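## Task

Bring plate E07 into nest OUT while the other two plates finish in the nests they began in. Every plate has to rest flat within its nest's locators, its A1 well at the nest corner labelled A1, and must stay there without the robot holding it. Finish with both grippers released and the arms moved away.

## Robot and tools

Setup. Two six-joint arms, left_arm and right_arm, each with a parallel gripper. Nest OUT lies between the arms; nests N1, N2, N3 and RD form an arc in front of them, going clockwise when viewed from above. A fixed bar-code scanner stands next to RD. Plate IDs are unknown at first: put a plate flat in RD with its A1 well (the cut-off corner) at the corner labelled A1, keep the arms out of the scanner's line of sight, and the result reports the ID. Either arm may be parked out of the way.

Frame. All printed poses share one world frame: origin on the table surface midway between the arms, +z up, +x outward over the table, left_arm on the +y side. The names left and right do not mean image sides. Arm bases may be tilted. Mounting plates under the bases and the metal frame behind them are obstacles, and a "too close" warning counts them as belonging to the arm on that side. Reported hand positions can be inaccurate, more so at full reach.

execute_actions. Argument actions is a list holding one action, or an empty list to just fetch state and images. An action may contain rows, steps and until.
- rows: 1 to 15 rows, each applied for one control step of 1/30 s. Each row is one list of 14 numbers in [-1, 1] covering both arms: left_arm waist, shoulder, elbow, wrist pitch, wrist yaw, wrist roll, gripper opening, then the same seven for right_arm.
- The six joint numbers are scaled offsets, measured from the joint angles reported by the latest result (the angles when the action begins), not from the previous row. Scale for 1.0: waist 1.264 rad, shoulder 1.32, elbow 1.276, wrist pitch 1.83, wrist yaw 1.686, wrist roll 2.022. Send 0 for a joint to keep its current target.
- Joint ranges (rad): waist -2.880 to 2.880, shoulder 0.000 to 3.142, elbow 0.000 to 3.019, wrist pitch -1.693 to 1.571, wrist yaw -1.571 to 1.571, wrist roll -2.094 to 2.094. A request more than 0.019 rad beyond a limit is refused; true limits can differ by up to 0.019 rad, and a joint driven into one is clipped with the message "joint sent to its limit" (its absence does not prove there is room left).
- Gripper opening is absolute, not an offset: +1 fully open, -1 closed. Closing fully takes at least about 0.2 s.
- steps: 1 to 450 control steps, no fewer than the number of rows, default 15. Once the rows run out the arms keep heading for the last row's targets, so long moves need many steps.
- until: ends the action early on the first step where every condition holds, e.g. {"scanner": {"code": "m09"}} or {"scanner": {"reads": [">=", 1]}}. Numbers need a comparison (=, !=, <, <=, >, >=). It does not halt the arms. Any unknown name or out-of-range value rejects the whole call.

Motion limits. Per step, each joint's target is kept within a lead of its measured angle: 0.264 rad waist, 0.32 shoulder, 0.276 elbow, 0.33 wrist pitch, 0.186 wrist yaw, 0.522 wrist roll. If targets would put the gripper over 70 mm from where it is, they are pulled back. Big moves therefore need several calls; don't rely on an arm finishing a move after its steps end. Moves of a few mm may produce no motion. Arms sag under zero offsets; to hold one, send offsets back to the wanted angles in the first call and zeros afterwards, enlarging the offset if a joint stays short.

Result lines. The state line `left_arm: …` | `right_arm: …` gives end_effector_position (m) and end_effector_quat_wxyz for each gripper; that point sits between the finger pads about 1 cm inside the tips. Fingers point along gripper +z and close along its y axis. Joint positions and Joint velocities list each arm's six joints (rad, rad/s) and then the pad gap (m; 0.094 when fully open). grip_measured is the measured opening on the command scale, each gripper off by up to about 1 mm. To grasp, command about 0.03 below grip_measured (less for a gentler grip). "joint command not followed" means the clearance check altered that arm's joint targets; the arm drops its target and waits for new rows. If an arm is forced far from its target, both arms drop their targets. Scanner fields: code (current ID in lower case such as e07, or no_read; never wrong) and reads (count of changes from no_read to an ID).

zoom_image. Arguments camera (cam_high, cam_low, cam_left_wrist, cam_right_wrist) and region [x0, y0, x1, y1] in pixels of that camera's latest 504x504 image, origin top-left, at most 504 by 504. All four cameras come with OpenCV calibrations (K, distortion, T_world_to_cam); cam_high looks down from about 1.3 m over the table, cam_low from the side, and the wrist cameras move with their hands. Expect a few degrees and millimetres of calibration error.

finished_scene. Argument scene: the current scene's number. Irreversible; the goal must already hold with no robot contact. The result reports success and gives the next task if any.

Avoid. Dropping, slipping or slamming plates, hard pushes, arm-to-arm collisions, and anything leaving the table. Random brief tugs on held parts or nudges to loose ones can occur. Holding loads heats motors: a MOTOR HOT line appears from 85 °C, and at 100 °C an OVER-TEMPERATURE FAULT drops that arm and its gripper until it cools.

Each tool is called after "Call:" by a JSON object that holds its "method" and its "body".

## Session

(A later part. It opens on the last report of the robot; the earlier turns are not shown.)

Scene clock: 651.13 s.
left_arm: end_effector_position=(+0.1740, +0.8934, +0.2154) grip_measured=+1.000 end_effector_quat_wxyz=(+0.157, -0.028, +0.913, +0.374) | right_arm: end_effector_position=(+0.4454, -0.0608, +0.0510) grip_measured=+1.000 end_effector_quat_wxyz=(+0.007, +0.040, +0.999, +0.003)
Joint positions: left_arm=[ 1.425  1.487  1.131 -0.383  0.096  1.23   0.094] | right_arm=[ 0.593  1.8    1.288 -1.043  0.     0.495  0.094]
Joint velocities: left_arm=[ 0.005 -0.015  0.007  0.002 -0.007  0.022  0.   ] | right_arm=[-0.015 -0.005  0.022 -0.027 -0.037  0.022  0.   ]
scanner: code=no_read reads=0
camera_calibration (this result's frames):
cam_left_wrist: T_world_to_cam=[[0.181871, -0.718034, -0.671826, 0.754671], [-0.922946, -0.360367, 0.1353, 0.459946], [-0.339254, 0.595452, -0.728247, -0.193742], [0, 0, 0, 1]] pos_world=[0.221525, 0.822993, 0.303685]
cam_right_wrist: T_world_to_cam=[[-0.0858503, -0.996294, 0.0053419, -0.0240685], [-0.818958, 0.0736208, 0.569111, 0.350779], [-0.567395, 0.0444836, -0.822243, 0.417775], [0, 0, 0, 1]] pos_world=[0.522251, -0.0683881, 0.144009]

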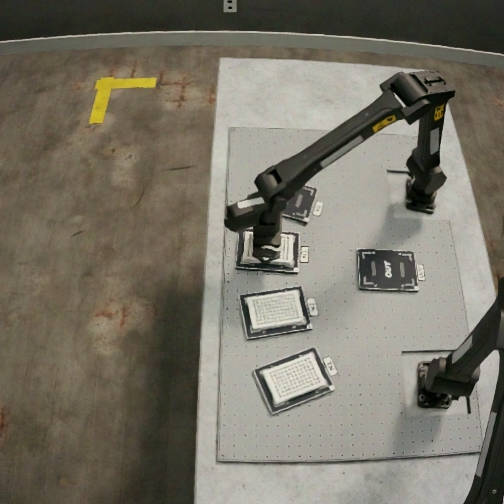

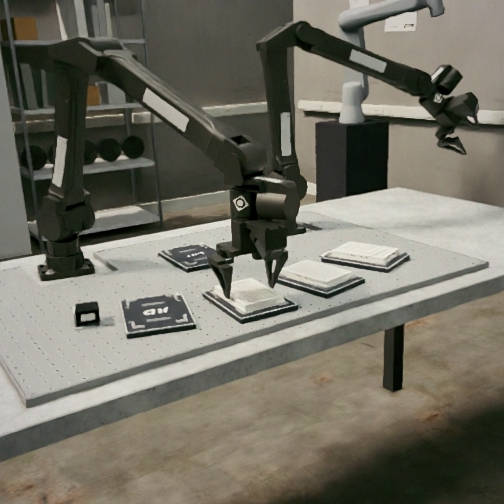

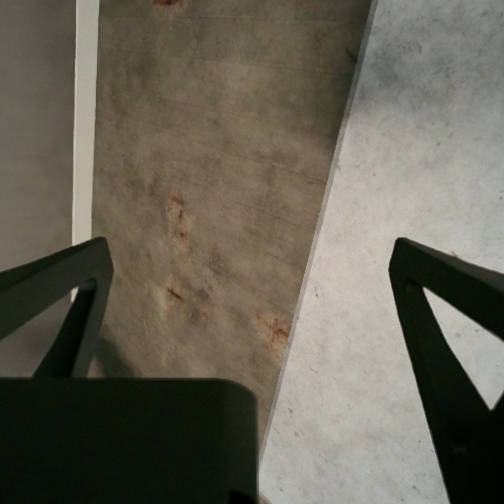

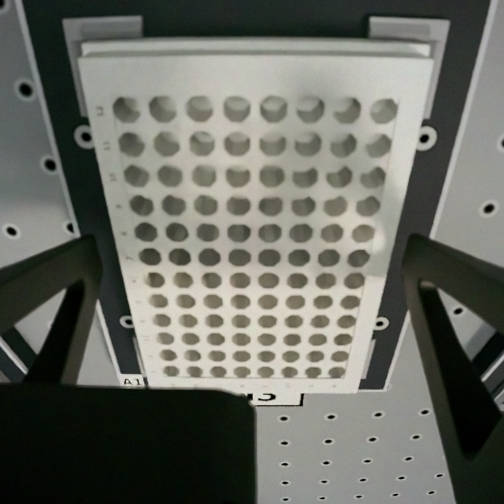

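Call:
{"method": "execute_actions", "body": {"actions": []}}

Scene clock: 691.83 s.
left_arm: end_effector_position=(+0.1740, +0.8934, +0.2154) grip_measured=+1.000 end_effector_quat_wxyz=(+0.157, -0.028, +0.913, +0.374) | right_arm: end_effector_position=(+0.4454, -0.0608, +0.0510) grip_measured=+1.000 end_effector_quat_wxyz=(+0.007, +0.040, +0.999, +0.003)
Joint positions: left_arm=[ 1.425  1.487  1.131 -0.383  0.096  1.23   0.094] | right_arm=[ 0.593  1.8    1.288 -1.043  0.     0.495  0.094]
Joint velocities: left_arm=[-0.024 -0.005 -0.007  0.002 -0.066  0.022  0.   ] | right_arm=[ 0.005 -0.005 -0.002 -0.012 -0.007 -0.022  0.   ]
scanner: code=no_read reads=0
camera_calibration (this result's frames):
cam_left_wrist: T_world_to_cam=[[0.181871, -0.718034, -0.671826, 0.754671], [-0.922946, -0.360367, 0.1353, 0.459946], [-0.339254, 0.595452, -0.728247, -0.193742], [0, 0, 0, 1]] pos_world=[0.221525, 0.822993, 0.303685]
cam_right_wrist: T_world_to_cam=[[-0.0858503, -0.996294, 0.0053419, -0.0240685], [-0.818958, 0.0736208, 0.569111, 0.350779], [-0.567395, 0.0444836, -0.822243, 0.417775], [0, 0, 0, 1]] pos_world=[0.522251, -0.0683881, 0.144009]

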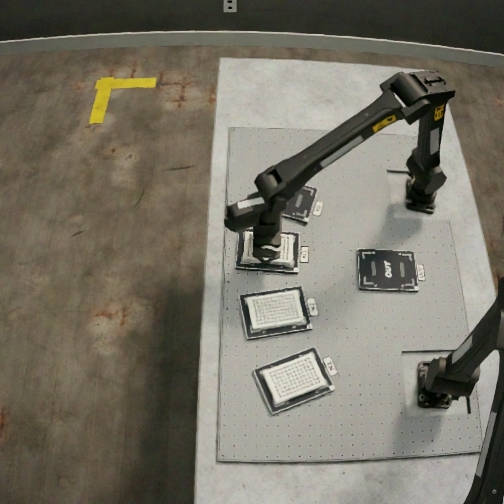

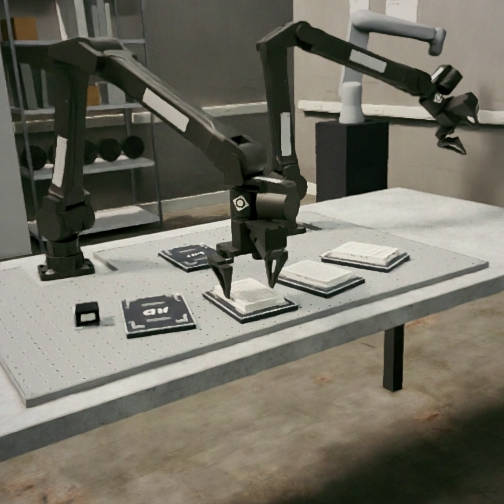

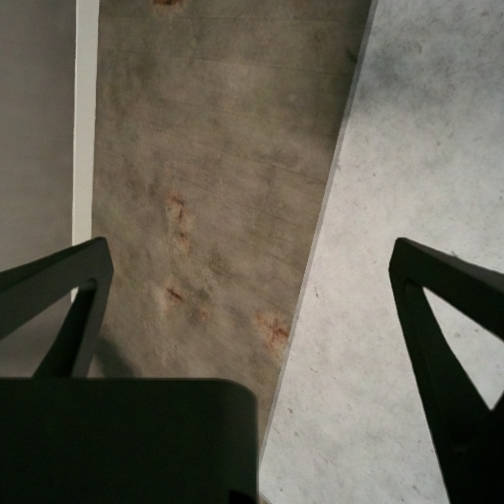

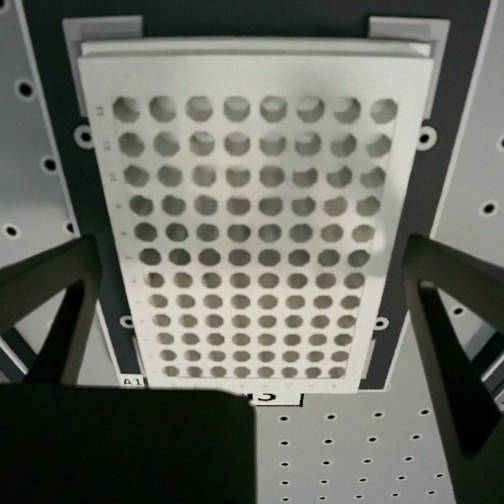

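Call:
{"method": "execute_actions", "body": {"actions": [{"rows": [[0,0,0,0,0,0,1, 0.004,0.018,-0.013,0.004,0,0.006,1]], "steps": 12}]}}

Scene clock: 705.43 s.
left_arm: end_effector_position=(+0.1740, +0.8934, +0.2154) grip_measured=+1.000 end_effector_quat_wxyz=(+0.157, -0.028, +0.913, +0.374) | right_arm: end_effector_position=(+0.4416, -0.0625, +0.0478) grip_measured=+1.000 end_effector_quat_wxyz=(+0.003, +0.042, +0.999, +0.001)
Joint positions: left_arm=[ 1.425  1.487  1.131 -0.383  0.096  1.23   0.094] | right_arm=[ 0.593  1.8    1.279 -1.043  0.     0.498  0.094]
Joint velocities: left_arm=[-0.005 -0.015  0.007  0.002  0.022 -0.022  0.   ] | right_arm=[ 0.005 -0.024 -0.002  0.007 -0.037  0.007  0.   ]
scanner: code=no_read reads=0
camera_calibration (this result's frames):
cam_left_wrist: T_world_to_cam=[[0.181871, -0.718034, -0.671826, 0.754671], [-0.922946, -0.360367, 0.1353, 0.459946], [-0.339254, 0.595452, -0.728247, -0.193742], [0, 0, 0, 1]] pos_world=[0.221525, 0.822993, 0.303685]
cam_right_wrist: T_world_to_cam=[[-0.0884436, -0.996032, 0.00990051, -0.0250955], [-0.813751, 0.0779828, 0.575959, 0.347258], [-0.574445, 0.0428833, -0.817419, 0.415855], [0, 0, 0, 1]] pos_world=[0.519248, -0.0699092, 0.140169]

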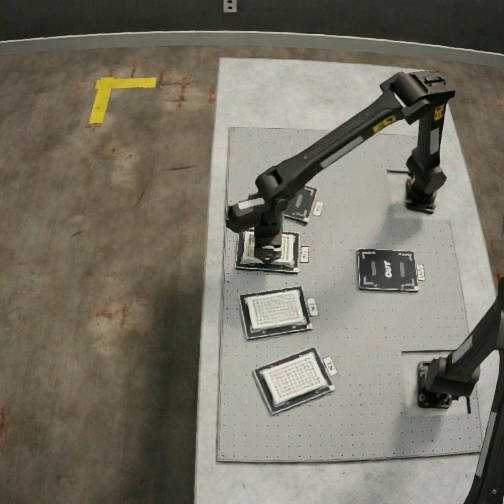

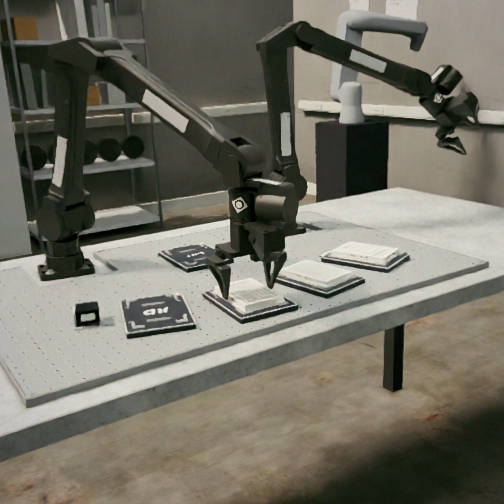

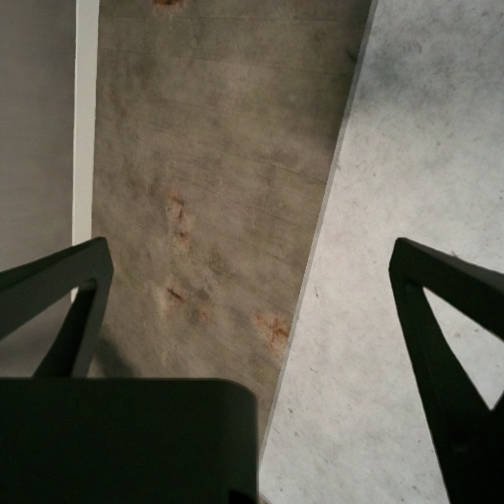

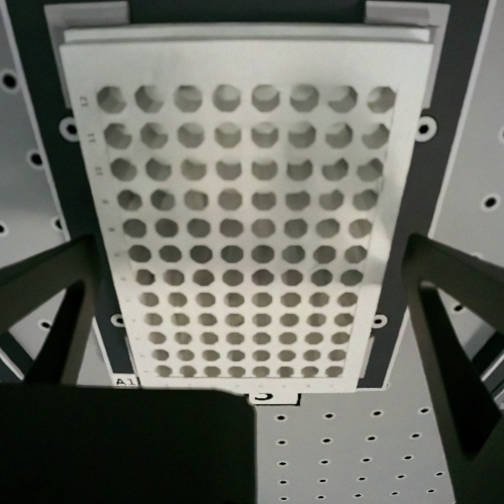

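Call:
{"method": "execute_actions", "body": {"actions": [{"rows": [[0,0,0,0,0,0,1, 0.010,0.026,0,0.006,0,0,1]], "steps": 12}]}}

Scene clock: 734.77 s.
left_arm: end_effector_position=(+0.1740, +0.8934, +0.2154) grip_measured=+1.000 end_effector_quat_wxyz=(+0.157, -0.028, +0.913, +0.374) | right_arm: end_effector_position=(+0.4415, -0.0626, +0.0467) grip_measured=+1.000 end_effector_quat_wxyz=(+0.002, +0.042, +0.999, +0.001)
Joint positions: left_arm=[ 1.425  1.487  1.131 -0.383  0.096  1.23   0.094] | right_arm=[ 0.593  1.802  1.279 -1.043  0.     0.498  0.094]
Joint velocities: left_arm=[-0.005 -0.015 -0.012  0.002 -0.007 -0.051  0.   ] | right_arm=[-0.005  0.005 -0.017 -0.002 -0.007 -0.066  0.   ]
scanner: code=no_read reads=0
camera_calibration (this result's frames):
cam_left_wrist: T_world_to_cam=[[0.181871, -0.718034, -0.671826, 0.754671], [-0.922946, -0.360367, 0.1353, 0.459946], [-0.339254, 0.595452, -0.728247, -0.193742], [0, 0, 0, 1]] pos_world=[0.221525, 0.822993, 0.303685]
cam_right_wrist: T_world_to_cam=[[-0.0888016, -0.995989, 0.0110021, -0.025067], [-0.812512, 0.0788233, 0.577591, 0.347191], [-0.576141, 0.0423517, -0.816252, 0.415511], [0, 0, 0, 1]] pos_world=[0.519264, -0.0699308, 0.138904]

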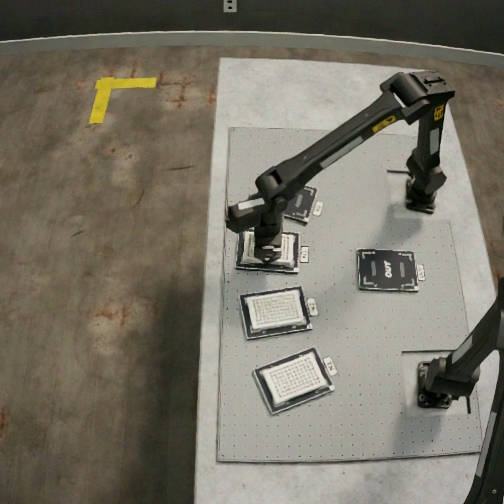

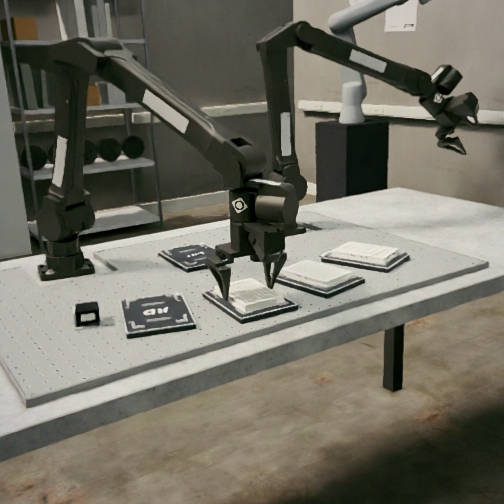

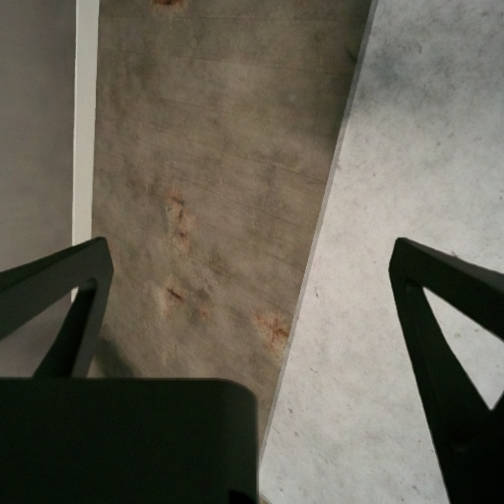

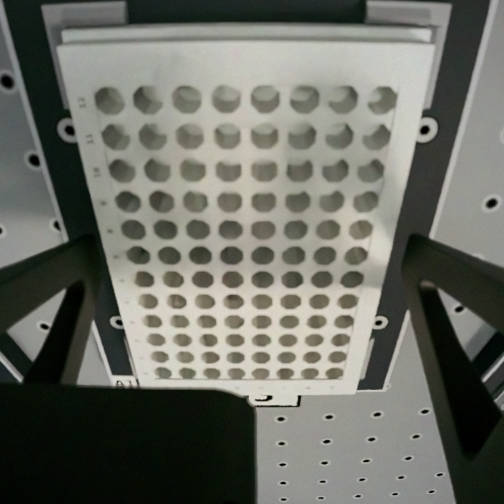

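Call:
{"method": "execute_actions", "body": {"actions": [{"rows": [[0,0,0,0,0,0,1, 0.013,0.028,0,0.006,0,0,1]], "steps": 20}]}}

Scene clock: 743.53 s.
left_arm: end_effector_position=(+0.1740, +0.8934, +0.2154) grip_measured=+1.000 end_effector_quat_wxyz=(+0.157, -0.028, +0.913, +0.374) | right_arm: end_effector_position=(+0.4401, -0.0608, +0.0438) grip_measured=+1.000 end_effector_quat_wxyz=(-0.001, +0.040, +0.999, -0.000)
Joint positions: left_arm=[ 1.425  1.487  1.131 -0.383  0.096  1.23   0.094] | right_arm=[ 0.597  1.808  1.279 -1.043  0.     0.498  0.094]
Joint velocities: left_arm=[-0.005 -0.015  0.007 -0.017 -0.037  0.022  0.   ] | right_arm=[ 0.005 -0.015  0.007  0.012 -0.037  0.007  0.   ]
scanner: code=no_read reads=0
camera_calibration (this result's frames):
cam_left_wrist: T_world_to_cam=[[0.181871, -0.718034, -0.671826, 0.754671], [-0.922946, -0.360367, 0.1353, 0.459946], [-0.339254, 0.595452, -0.728247, -0.193742], [0, 0, 0, 1]] pos_world=[0.221525, 0.822993, 0.303685]
cam_right_wrist: T_world_to_cam=[[-0.0845519, -0.996321, 0.0139455, -0.0254457], [-0.809602, 0.0768513, 0.581926, 0.346088], [-0.580857, 0.0379127, -0.813122, 0.413924], [0, 0, 0, 1]] pos_world=[0.518473, -0.0676424, 0.135528]

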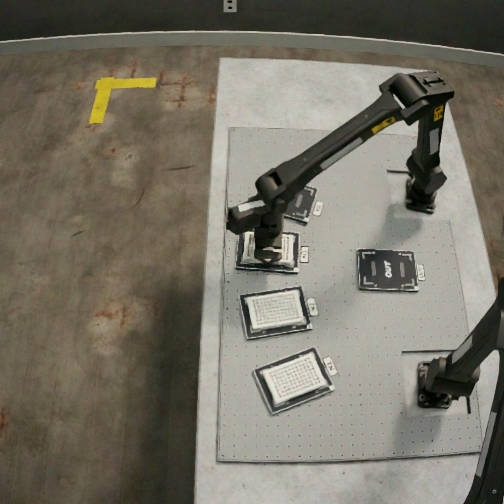

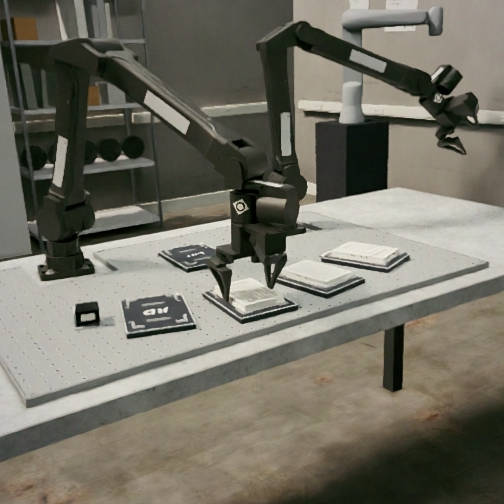

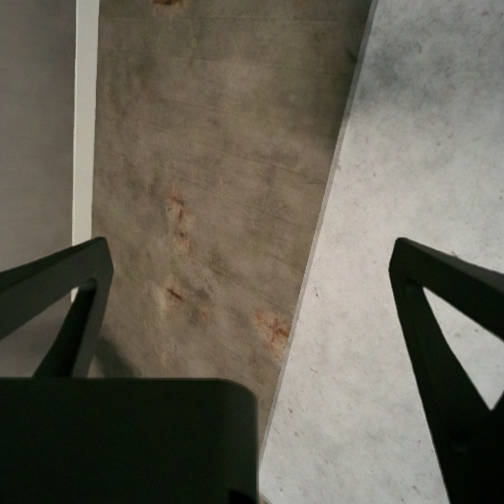

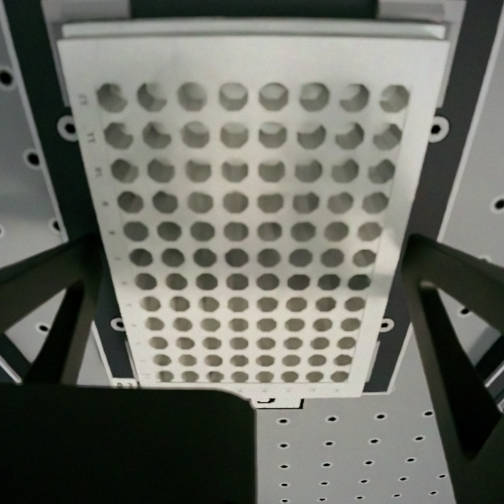

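Call:
{"method": "zoom_image", "body": {"camera": "cam_low", "region": [190, 240, 320, 330]}}

Call:
{"method": "zoom_image", "body": {"camera": "cam_right_wrist", "region": [40, 190, 180, 310]}}

Call:
{"method": "zoom_image", "body": {"camera": "cam_right_wrist", "region": [330, 190, 470, 310]}}

Region (190, 240, 320, 330) of cam_low's 504x504 image, scaled by 3.877, with more detail than that image has; it fills the top 349 rows of this view, and the rest is white.

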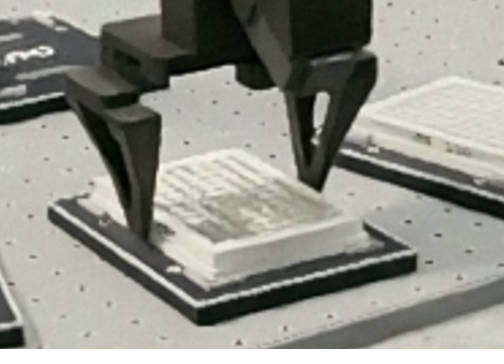

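Region (40, 190, 180, 310) of cam_right_wrist's 504x504 image, scaled by 3.600, with more detail than that image has; it fills the top 432 rows of this view, and the rest is white.

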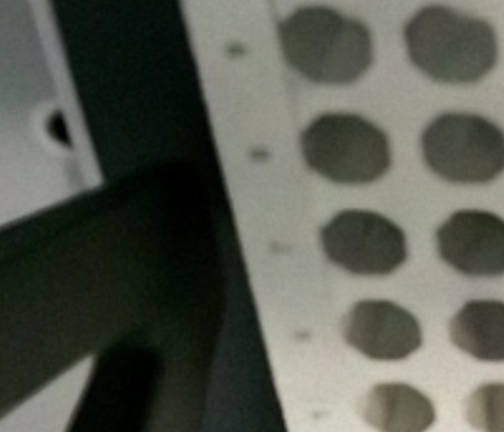

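Region (330, 190, 470, 310) of cam_right_wrist's 504x504 image, scaled by 3.600, with more detail than that image has; it fills the top 432 rows of this view, and the rest is white.

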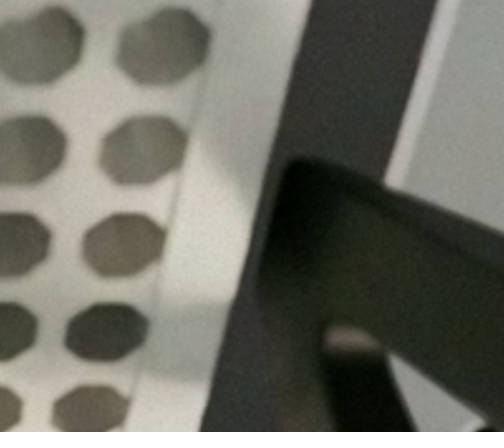

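Call:
{"method": "zoom_image", "body": {"camera": "cam_low", "region": [205, 270, 265, 320]}}

Region (205, 270, 265, 320) of cam_low's 504x504 image, scaled by 8.400, with more detail than that image has.

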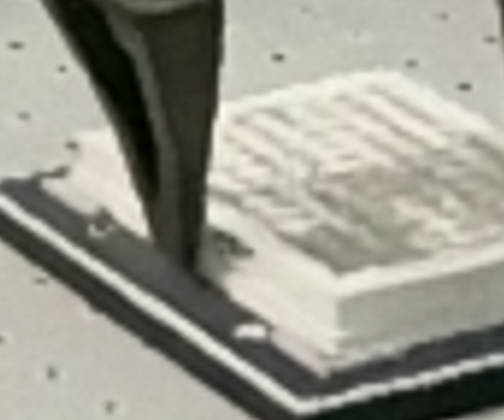

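Call:
{"method": "zoom_image", "body": {"camera": "cam_right_wrist", "region": [30, 0, 190, 160]}}

Call:
{"method": "zoom_image", "body": {"camera": "cam_right_wrist", "region": [330, 0, 490, 160]}}

Region (30, 0, 190, 160) of cam_right_wrist's 504x504 image, scaled by 3.150, with more detail than that image has.

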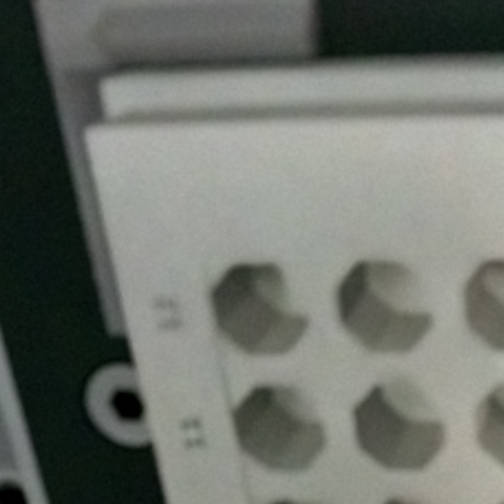

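Region (330, 0, 490, 160) of cam_right_wrist's 504x504 image, scaled by 3.150, with more detail than that image has.

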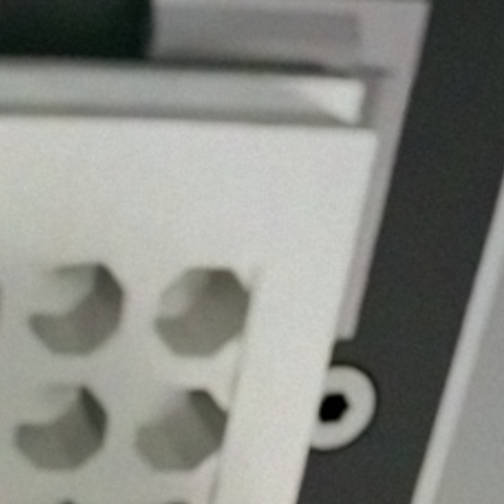

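Call:
{"method": "execute_actions", "body": {"actions": [{"rows": [[0,0,0,0,0,0,1, 0,0,0,0,0,0,0.92],[0,0,0,0,0,0,1, 0,0,0,0,0,0,0.86],[0,0,0,0,0,0,1, 0,0,0,0,0,0,0.82],[0,0,0,0,0,0,1, 0,0,0,0,0,0,0.79],[0,0,0,0,0,0,1, 0,0,0,0,0,0,0.76],[0,0,0,0,0,0,1, 0,0,0,0,0,0,0.74],[0,0,0,0,0,0,1, 0,0,0,0,0,0,0.72]], "steps": 12}]}}

Scene clock: 858.17 s.
left_arm: end_effector_position=(+0.1740, +0.8934, +0.2154) grip_measured=+1.000 end_effector_quat_wxyz=(+0.157, -0.028, +0.913, +0.374) | right_arm: end_effector_position=(+0.4401, -0.0608, +0.0438) grip_measured=+0.743 end_effector_quat_wxyz=(-0.001, +0.040, +0.999, -0.000)
Joint positions: left_arm=[ 1.425  1.487  1.131 -0.383  0.096  1.23   0.094] | right_arm=[ 0.597  1.808  1.279 -1.043  0.     0.498  0.082]
Joint velocities: left_arm=[-0.005  0.005 -0.002 -0.007 -0.081 -0.037  0.   ] | right_arm=[ 0.005 -0.015 -0.007  0.002  0.007  0.037 -0.   ]
scanner: code=no_read reads=0
camera_calibration (this result's frames):
cam_left_wrist: T_world_to_cam=[[0.181871, -0.718034, -0.671826, 0.754671], [-0.922946, -0.360367, 0.1353, 0.459946], [-0.339254, 0.595452, -0.728247, -0.193742], [0, 0, 0, 1]] pos_world=[0.221525, 0.822993, 0.303685]
cam_right_wrist: T_world_to_cam=[[-0.0845519, -0.996321, 0.0139455, -0.0254457], [-0.809602, 0.0768513, 0.581926, 0.346088], [-0.580857, 0.0379127, -0.813122, 0.413924], [0, 0, 0, 1]] pos_world=[0.518473, -0.0676424, 0.135528]

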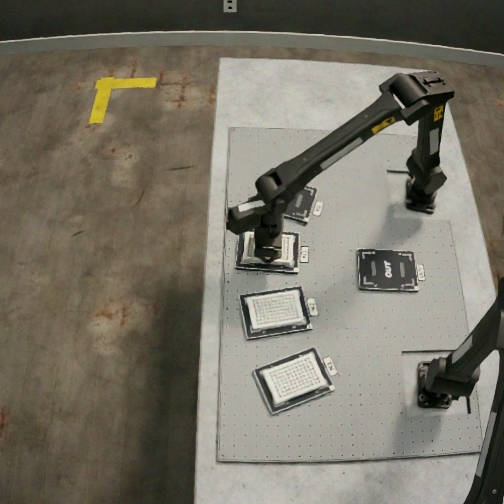

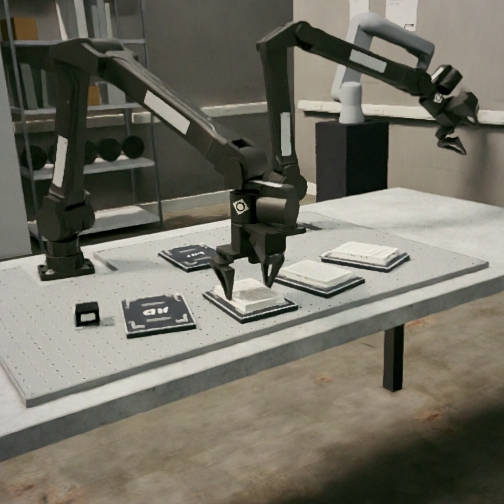

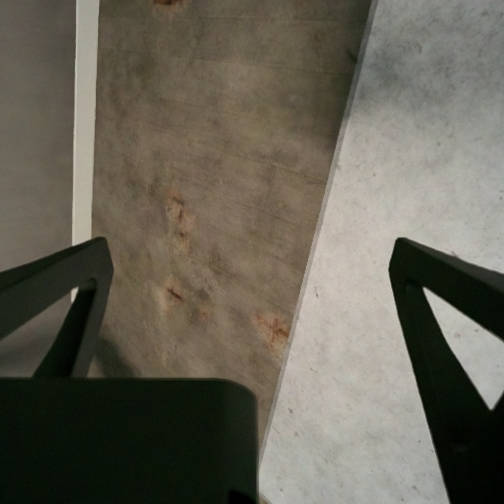

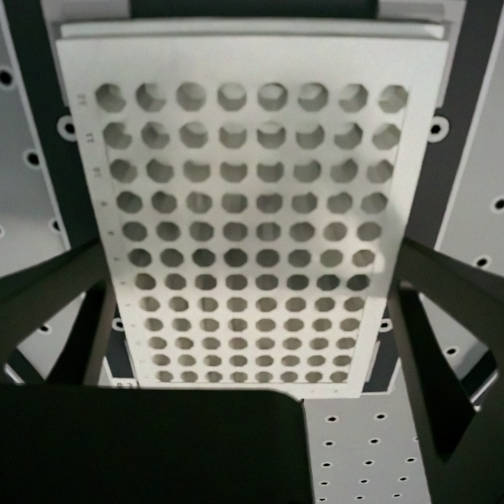

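Call:
{"method": "execute_actions", "body": {"actions": [{"rows": [[0,0,0,0,0,0,1, 0,-0.010,0,0,0,0,0.71],[0,0,0,0,0,0,1, 0,-0.018,0,-0.002,0,0,0.71],[0,0,0,0,0,0,1, 0,-0.024,0.004,-0.004,0,0,0.71],[0,0,0,0,0,0,1, 0,-0.029,0.010,-0.009,0,0,0.71],[0,0,0,0,0,0,1, 0,-0.034,0.016,-0.016,0,0,0.71],[0,0,0,0,0,0,1, 0,-0.039,0.023,-0.024,0,0,0.71],[0,0,0,0,0,0,1, 0,-0.044,0.030,-0.033,0,0,0.71],[0,0,0,0,0,0,1, 0,-0.048,0.037,-0.042,0,0,0.71],[0,0,0,0,0,0,1, 0,-0.052,0.044,-0.051,0,0,0.71],[0,0,0,0,0,0,1, 0,-0.055,0.051,-0.059,0,0,0.71],[0,0,0,0,0,0,1, 0,-0.058,0.057,-0.065,0,0,0.71],[0,0,0,0,0,0,1, 0,-0.060,0.062,-0.070,0,0,0.71],[0,0,0,0,0,0,1, 0,-0.061,0.066,-0.073,0,0,0.71],[0,0,0,0,0,0,1, 0,-0.062,0.068,-0.075,0,0,0.71]], "steps": 24}]}}

Scene clock: 887.13 s.
left_arm: end_effector_position=(+0.1740, +0.8934, +0.2154) grip_measured=+1.000 end_effector_quat_wxyz=(+0.157, -0.028, +0.913, +0.374) | right_arm: end_effector_position=(+0.4367, -0.0624, +0.1032) grip_measured=+0.743 end_effector_quat_wxyz=(+0.005, +0.040, +0.999, +0.002)
Joint positions: left_arm=[ 1.425  1.487  1.131 -0.383  0.096  1.23   0.094] | right_arm=[ 0.597  1.723  1.332 -1.169  0.     0.498  0.082]
Joint velocities: left_arm=[-0.015 -0.005 -0.017 -0.012  0.051 -0.007  0.   ] | right_arm=[-0.015 -0.024 -0.002 -0.002 -0.081 -0.022 -0.001]
scanner: code=no_read reads=0
camera_calibration (this result's frames):
cam_left_wrist: T_world_to_cam=[[0.181871, -0.718034, -0.671826, 0.754671], [-0.922946, -0.360367, 0.1353, 0.459946], [-0.339254, 0.595452, -0.728247, -0.193742], [0, 0, 0, 1]] pos_world=[0.221525, 0.822993, 0.303685]
cam_right_wrist: T_world_to_cam=[[-0.0846827, -0.99638, 0.00750637, -0.0273872], [-0.816643, 0.0737193, 0.572415, 0.312656], [-0.570896, 0.0423437, -0.81993, 0.456948], [0, 0, 0, 1]] pos_world=[0.513879, -0.0696857, 0.195902]

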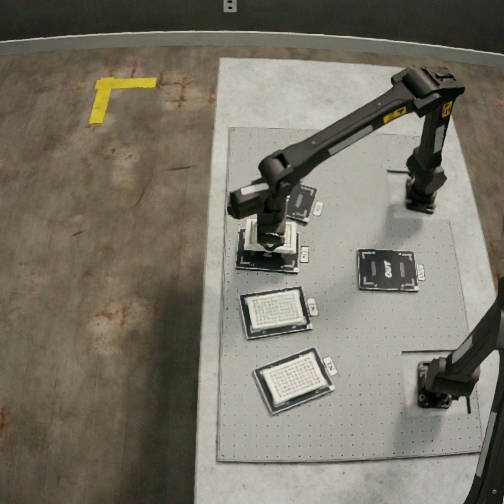

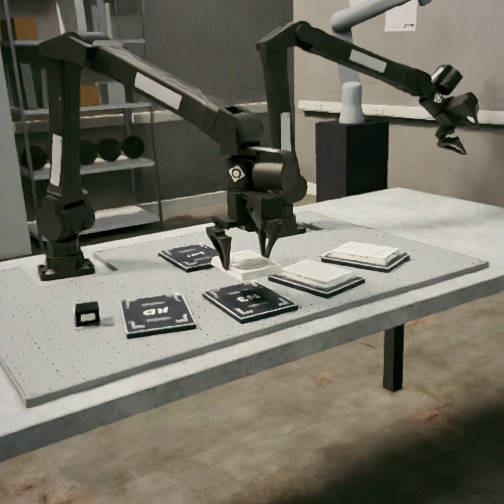

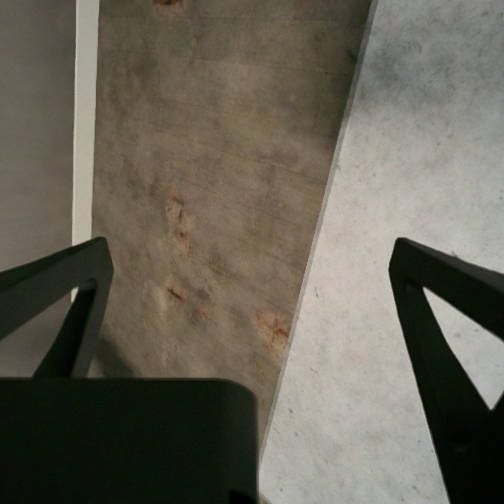

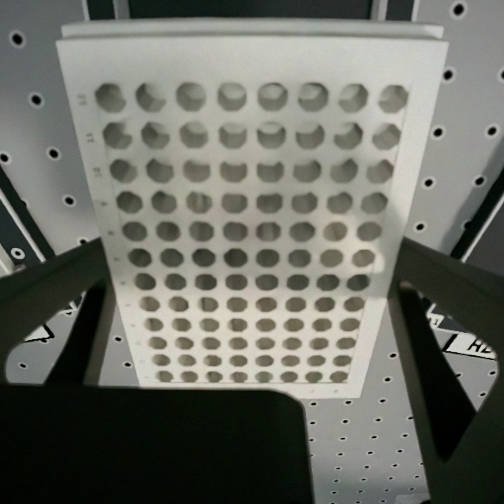

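Call:
{"method": "execute_actions", "body": {"actions": [{"rows": [[0,0,0,0,0,0,1, 0.010,-0.008,-0.010,0.002,0,0.006,0.71],[0,0,0,0,0,0,1, 0.026,-0.019,-0.025,0.004,0,0.015,0.71],[0,0,0,0,0,0,1, 0.048,-0.034,-0.046,0.007,0,0.027,0.71],[0,0,0,0,0,0,1, 0.074,-0.053,-0.071,0.011,0,0.042,0.71],[0,0,0,0,0,0,1, 0.106,-0.076,-0.101,0.015,0,0.060,0.71],[0,0,0,0,0,0,1, 0.143,-0.103,-0.137,0.020,0,0.080,0.71],[0,0,0,0,0,0,1, 0.185,-0.133,-0.177,0.026,0,0.104,0.71],[0,0,0,0,0,0,1, 0.233,-0.168,-0.223,0.033,0,0.131,0.71],[0,0,0,0,0,0,1, 0.286,-0.206,-0.273,0.040,0,0.161,0.71],[0,0,0,0,0,0,1, 0.339,-0.244,-0.324,0.048,0,0.191,0.71],[0,0,0,0,0,0,1, 0.392,-0.282,-0.374,0.055,0,0.221,0.71],[0,0,0,0,0,0,1, 0.445,-0.320,-0.425,0.063,0,0.250,0.71],[0,0,0,0,0,0,1, 0.487,-0.351,-0.466,0.069,0,0.274,0.71],[0,0,0,0,0,0,1, 0.513,-0.370,-0.491,0.072,0,0.289,0.71],[0,0,0,0,0,0,1, 0.529,-0.381,-0.506,0.075,0,0.298,0.71]], "steps": 48}]}}

Scene clock: 930.10 s.
left_arm: end_effector_position=(+0.1740, +0.8934, +0.2154) grip_measured=+1.000 end_effector_quat_wxyz=(+0.157, -0.028, +0.913, +0.374) | right_arm: end_effector_position=(+0.1061, -0.0158, +0.0720) grip_measured=+0.743 end_effector_quat_wxyz=(-0.000, -0.002, +1.000, +0.003)
Joint positions: left_arm=[ 1.425  1.487  1.131 -0.383  0.096  1.23   0.094] | right_arm=[ 1.274  1.203  0.681 -1.043 -0.003  1.091  0.082]
Joint velocities: left_arm=[ 0.005 -0.005 -0.012  0.012  0.037  0.007  0.   ] | right_arm=[ 0.005  0.005  0.012  0.007 -0.022 -0.051  0.001]
scanner: code=no_read reads=0
camera_calibration (this result's frames):
cam_left_wrist: T_world_to_cam=[[0.181871, -0.718034, -0.671826, 0.754671], [-0.922946, -0.360367, 0.1353, 0.459946], [-0.339254, 0.595452, -0.728247, -0.193742], [0, 0, 0, 1]] pos_world=[0.221525, 0.822993, 0.303685]
cam_right_wrist: T_world_to_cam=[[-0.000361066, -0.999976, 0.00689626, -0.0176822], [-0.813725, 0.00430225, 0.581233, 0.0551469], [-0.581249, -0.0054018, -0.813708, 0.240526], [0, 0, 0, 1]] pos_world=[0.184674, -0.0166198, 0.163787]

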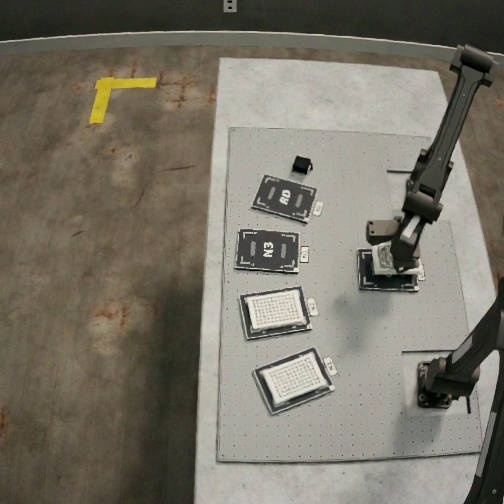

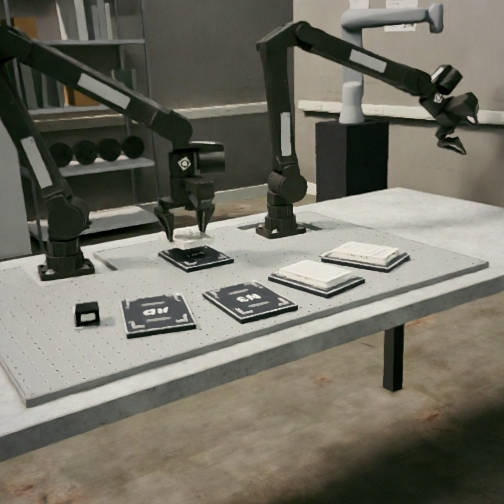

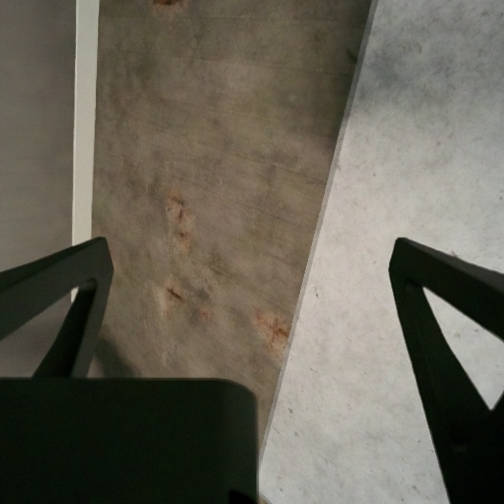

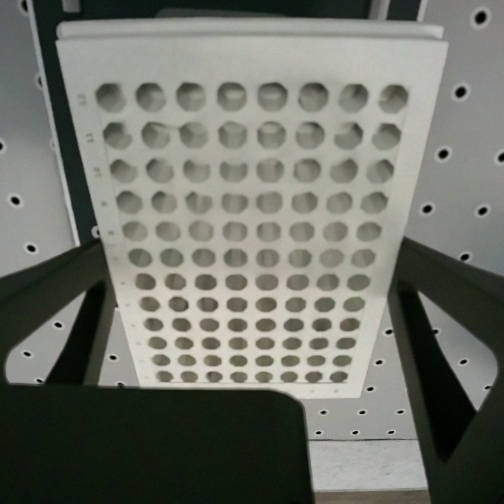

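Call:
{"method": "zoom_image", "body": {"camera": "cam_right_wrist", "region": [0, 0, 252, 252]}}

Call:
{"method": "zoom_image", "body": {"camera": "cam_right_wrist", "region": [252, 0, 504, 252]}}

Region (0, 0, 252, 252) of cam_right_wrist's 504x504 image, scaled by 2.000, with more detail than that image has.

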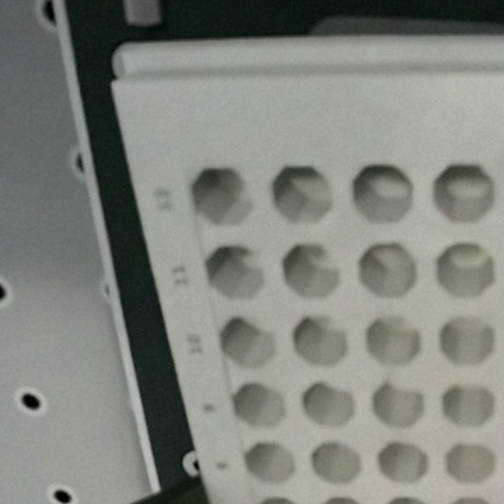

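Region (252, 0, 504, 252) of cam_right_wrist's 504x504 image, scaled by 2.000, with more detail than that image has.

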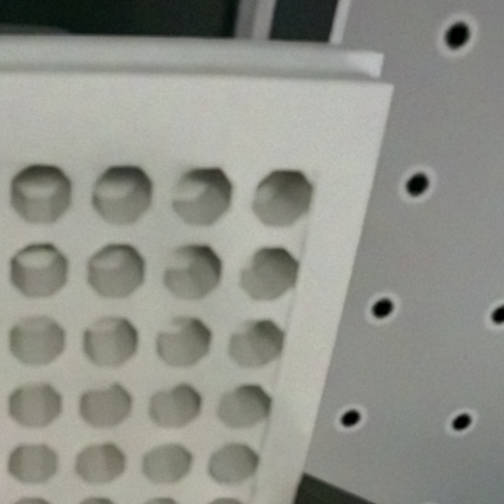

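Call:
{"method": "execute_actions", "body": {"actions": [{"rows": [[0,0,0,0,0,0,1, -0.005,0.008,0.010,0.003,0,0.002,0.71],[0,0,0,0,0,0,1, -0.010,0.017,0.018,0.007,0,0.004,0.71],[0,0,0,0,0,0,1, -0.016,0.027,0.025,0.011,0,0.006,0.71],[0,0,0,0,0,0,1, -0.022,0.038,0.030,0.016,0,0.007,0.71],[0,0,0,0,0,0,1, -0.028,0.048,0.034,0.020,0,0.008,0.71],[0,0,0,0,0,0,1, -0.033,0.057,0.037,0.024,0,0.0084,0.71],[0,0,0,0,0,0,1, -0.036,0.063,0.040,0.026,0,0.0084,0.71],[0,0,0,0,0,0,1, -0.038,0.067,0.041,0.0273,0,0.0084,0.71]], "steps": 22}]}}

Scene clock: 997.67 s.
left_arm: end_effector_position=(+0.1740, +0.8934, +0.2154) grip_measured=+1.000 end_effector_quat_wxyz=(+0.157, -0.028, +0.913, +0.374) | right_arm: end_effector_position=(+0.1208, -0.0125, +0.0542) grip_measured=+0.743 end_effector_quat_wxyz=(-0.008, +0.021, +1.000, -0.011)
Joint positions: left_arm=[ 1.425  1.487  1.131 -0.383  0.096  1.23   0.094] | right_arm=[ 1.235  1.286  0.694 -1.005 -0.003  1.099  0.082]
Joint velocities: left_arm=[-0.005 -0.005  0.007  0.002  0.007  0.051  0.   ] | right_arm=[ 0.005 -0.015 -0.012 -0.007  0.007  0.037  0.   ]
scanner: code=no_read reads=0
camera_calibration (this result's frames):
cam_left_wrist: T_world_to_cam=[[0.181871, -0.718034, -0.671826, 0.754671], [-0.922946, -0.360367, 0.1353, 0.459946], [-0.339254, 0.595452, -0.728247, -0.193742], [0, 0, 0, 1]] pos_world=[0.221525, 0.822993, 0.303685]
cam_right_wrist: T_world_to_cam=[[-0.0473296, -0.998284, 0.0344811, -0.0100592], [-0.803658, 0.0585571, 0.592204, 0.07625], [-0.593207, 0.000317768, -0.80505, 0.235714], [0, 0, 0, 1]] pos_world=[0.20063, -0.0145819, 0.144953]

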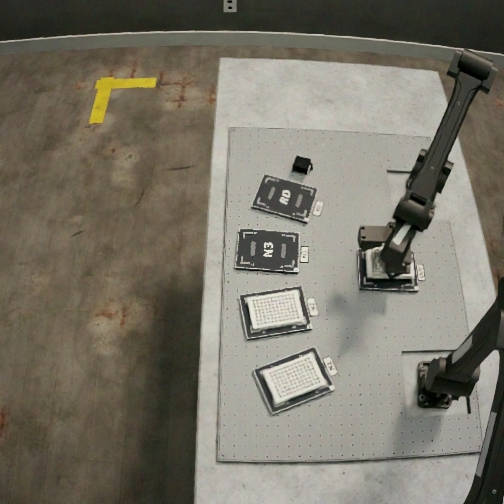

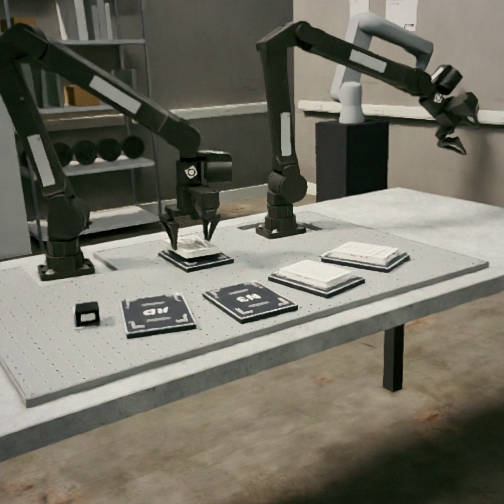

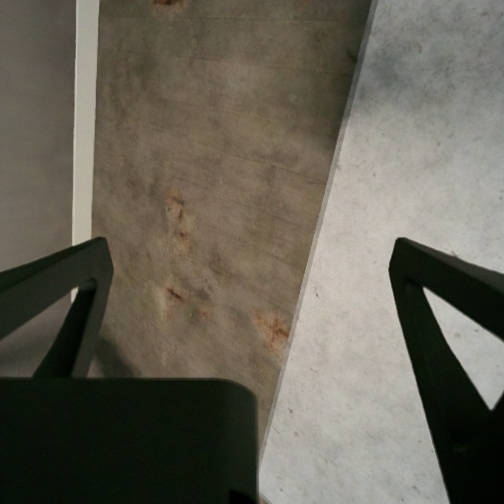

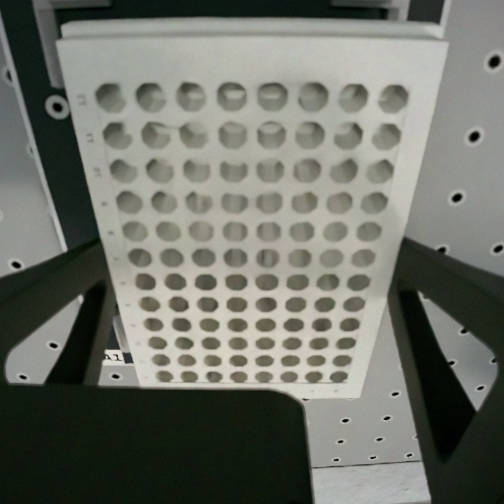

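Call:
{"method": "zoom_image", "body": {"camera": "cam_right_wrist", "region": [0, 0, 168, 168]}}

Call:
{"method": "zoom_image", "body": {"camera": "cam_right_wrist", "region": [336, 0, 504, 168]}}

Region (0, 0, 168, 168) of cam_right_wrist's 504x504 image, scaled by 3.000, with more detail than that image has.

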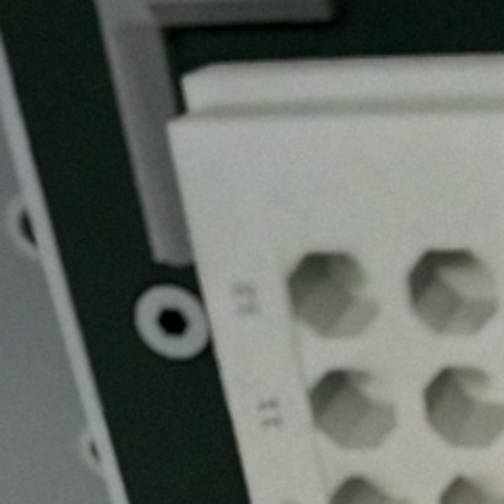

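Region (336, 0, 504, 168) of cam_right_wrist's 504x504 image, scaled by 3.000, with more detail than that image has.

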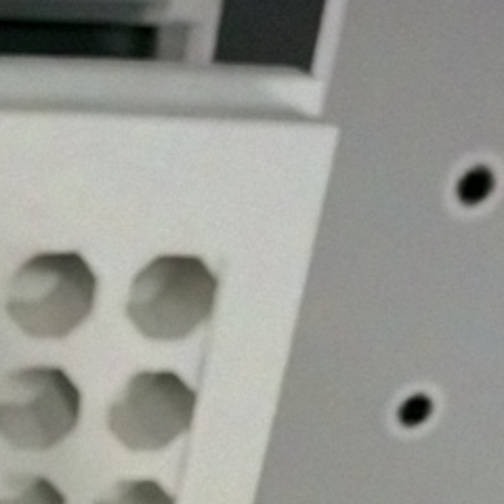

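Call:
{"method": "execute_actions", "body": {"actions": [{"rows": [[0,0,0,0,0,0,1, 0,-0.002,0.015,0.005,0,0,0.71],[0,0,0,0,0,0,1, 0,-0.004,0.025,0.010,0,0,0.71],[0,0,0,0,0,0,1, 0,-0.004,0.032,0.0145,0,0,0.71]], "steps": 18}]}}

Scene clock: 1049.53 s.
left_arm: end_effector_position=(+0.1740, +0.8934, +0.2154) grip_measured=+1.000 end_effector_quat_wxyz=(+0.157, -0.028, +0.913, +0.374) | right_arm: end_effector_position=(+0.1230, -0.0087, +0.0546) grip_measured=+0.743 end_effector_quat_wxyz=(-0.004, +0.021, +1.000, -0.003)
Joint positions: left_arm=[ 1.425  1.487  1.131 -0.383  0.096  1.23   0.094] | right_arm=[ 1.235  1.286  0.696 -0.99  -0.003  1.099  0.082]
Joint velocities: left_arm=[ 0.005  0.005 -0.002 -0.007 -0.007  0.051  0.   ] | right_arm=[ 0.005 -0.005  0.002 -0.012 -0.066  0.037 -0.001]
scanner: code=no_read reads=0
camera_calibration (this result's frames):
cam_left_wrist: T_world_to_cam=[[0.181871, -0.718034, -0.671826, 0.754671], [-0.922946, -0.360367, 0.1353, 0.459946], [-0.339254, 0.595452, -0.728247, -0.193742], [0, 0, 0, 1]] pos_world=[0.221525, 0.822993, 0.303685]
cam_right_wrist: T_world_to_cam=[[-0.047549, -0.998672, 0.019842, -0.00536207], [-0.808418, 0.0501427, 0.58647, 0.0783348], [-0.586686, 0.0118454, -0.809728, 0.236869], [0, 0, 0, 1]] pos_world=[0.20204, -0.0120887, 0.145965]

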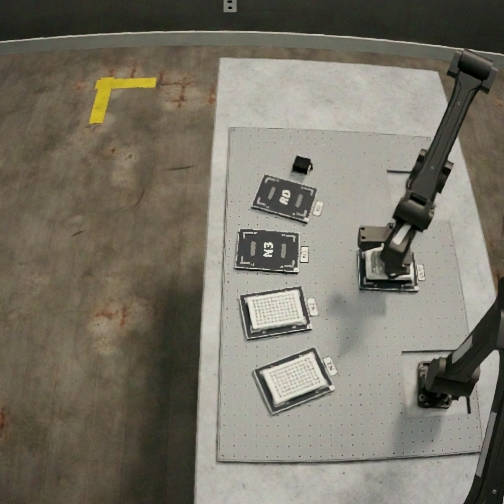

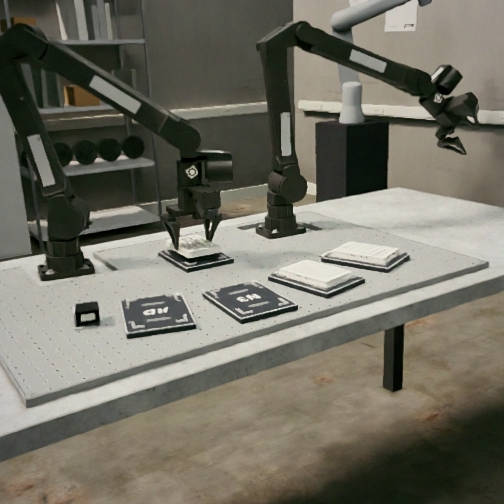

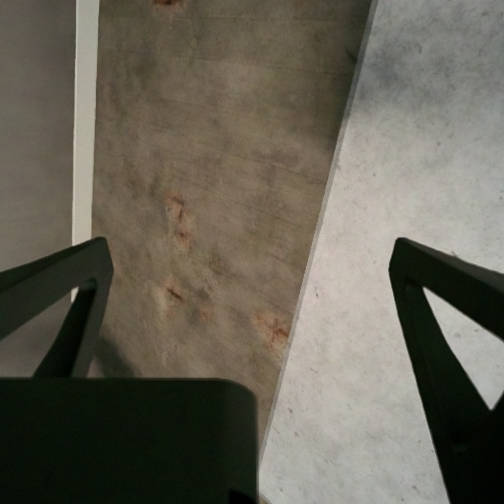

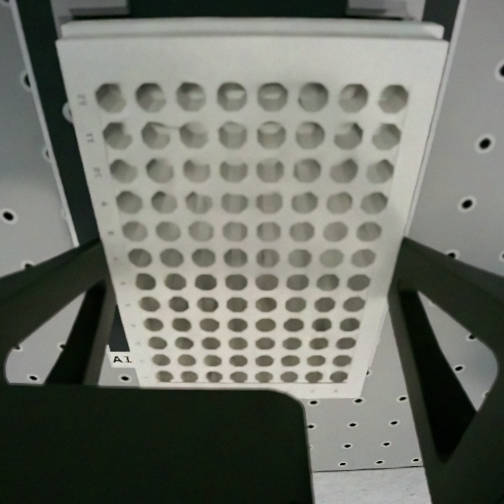

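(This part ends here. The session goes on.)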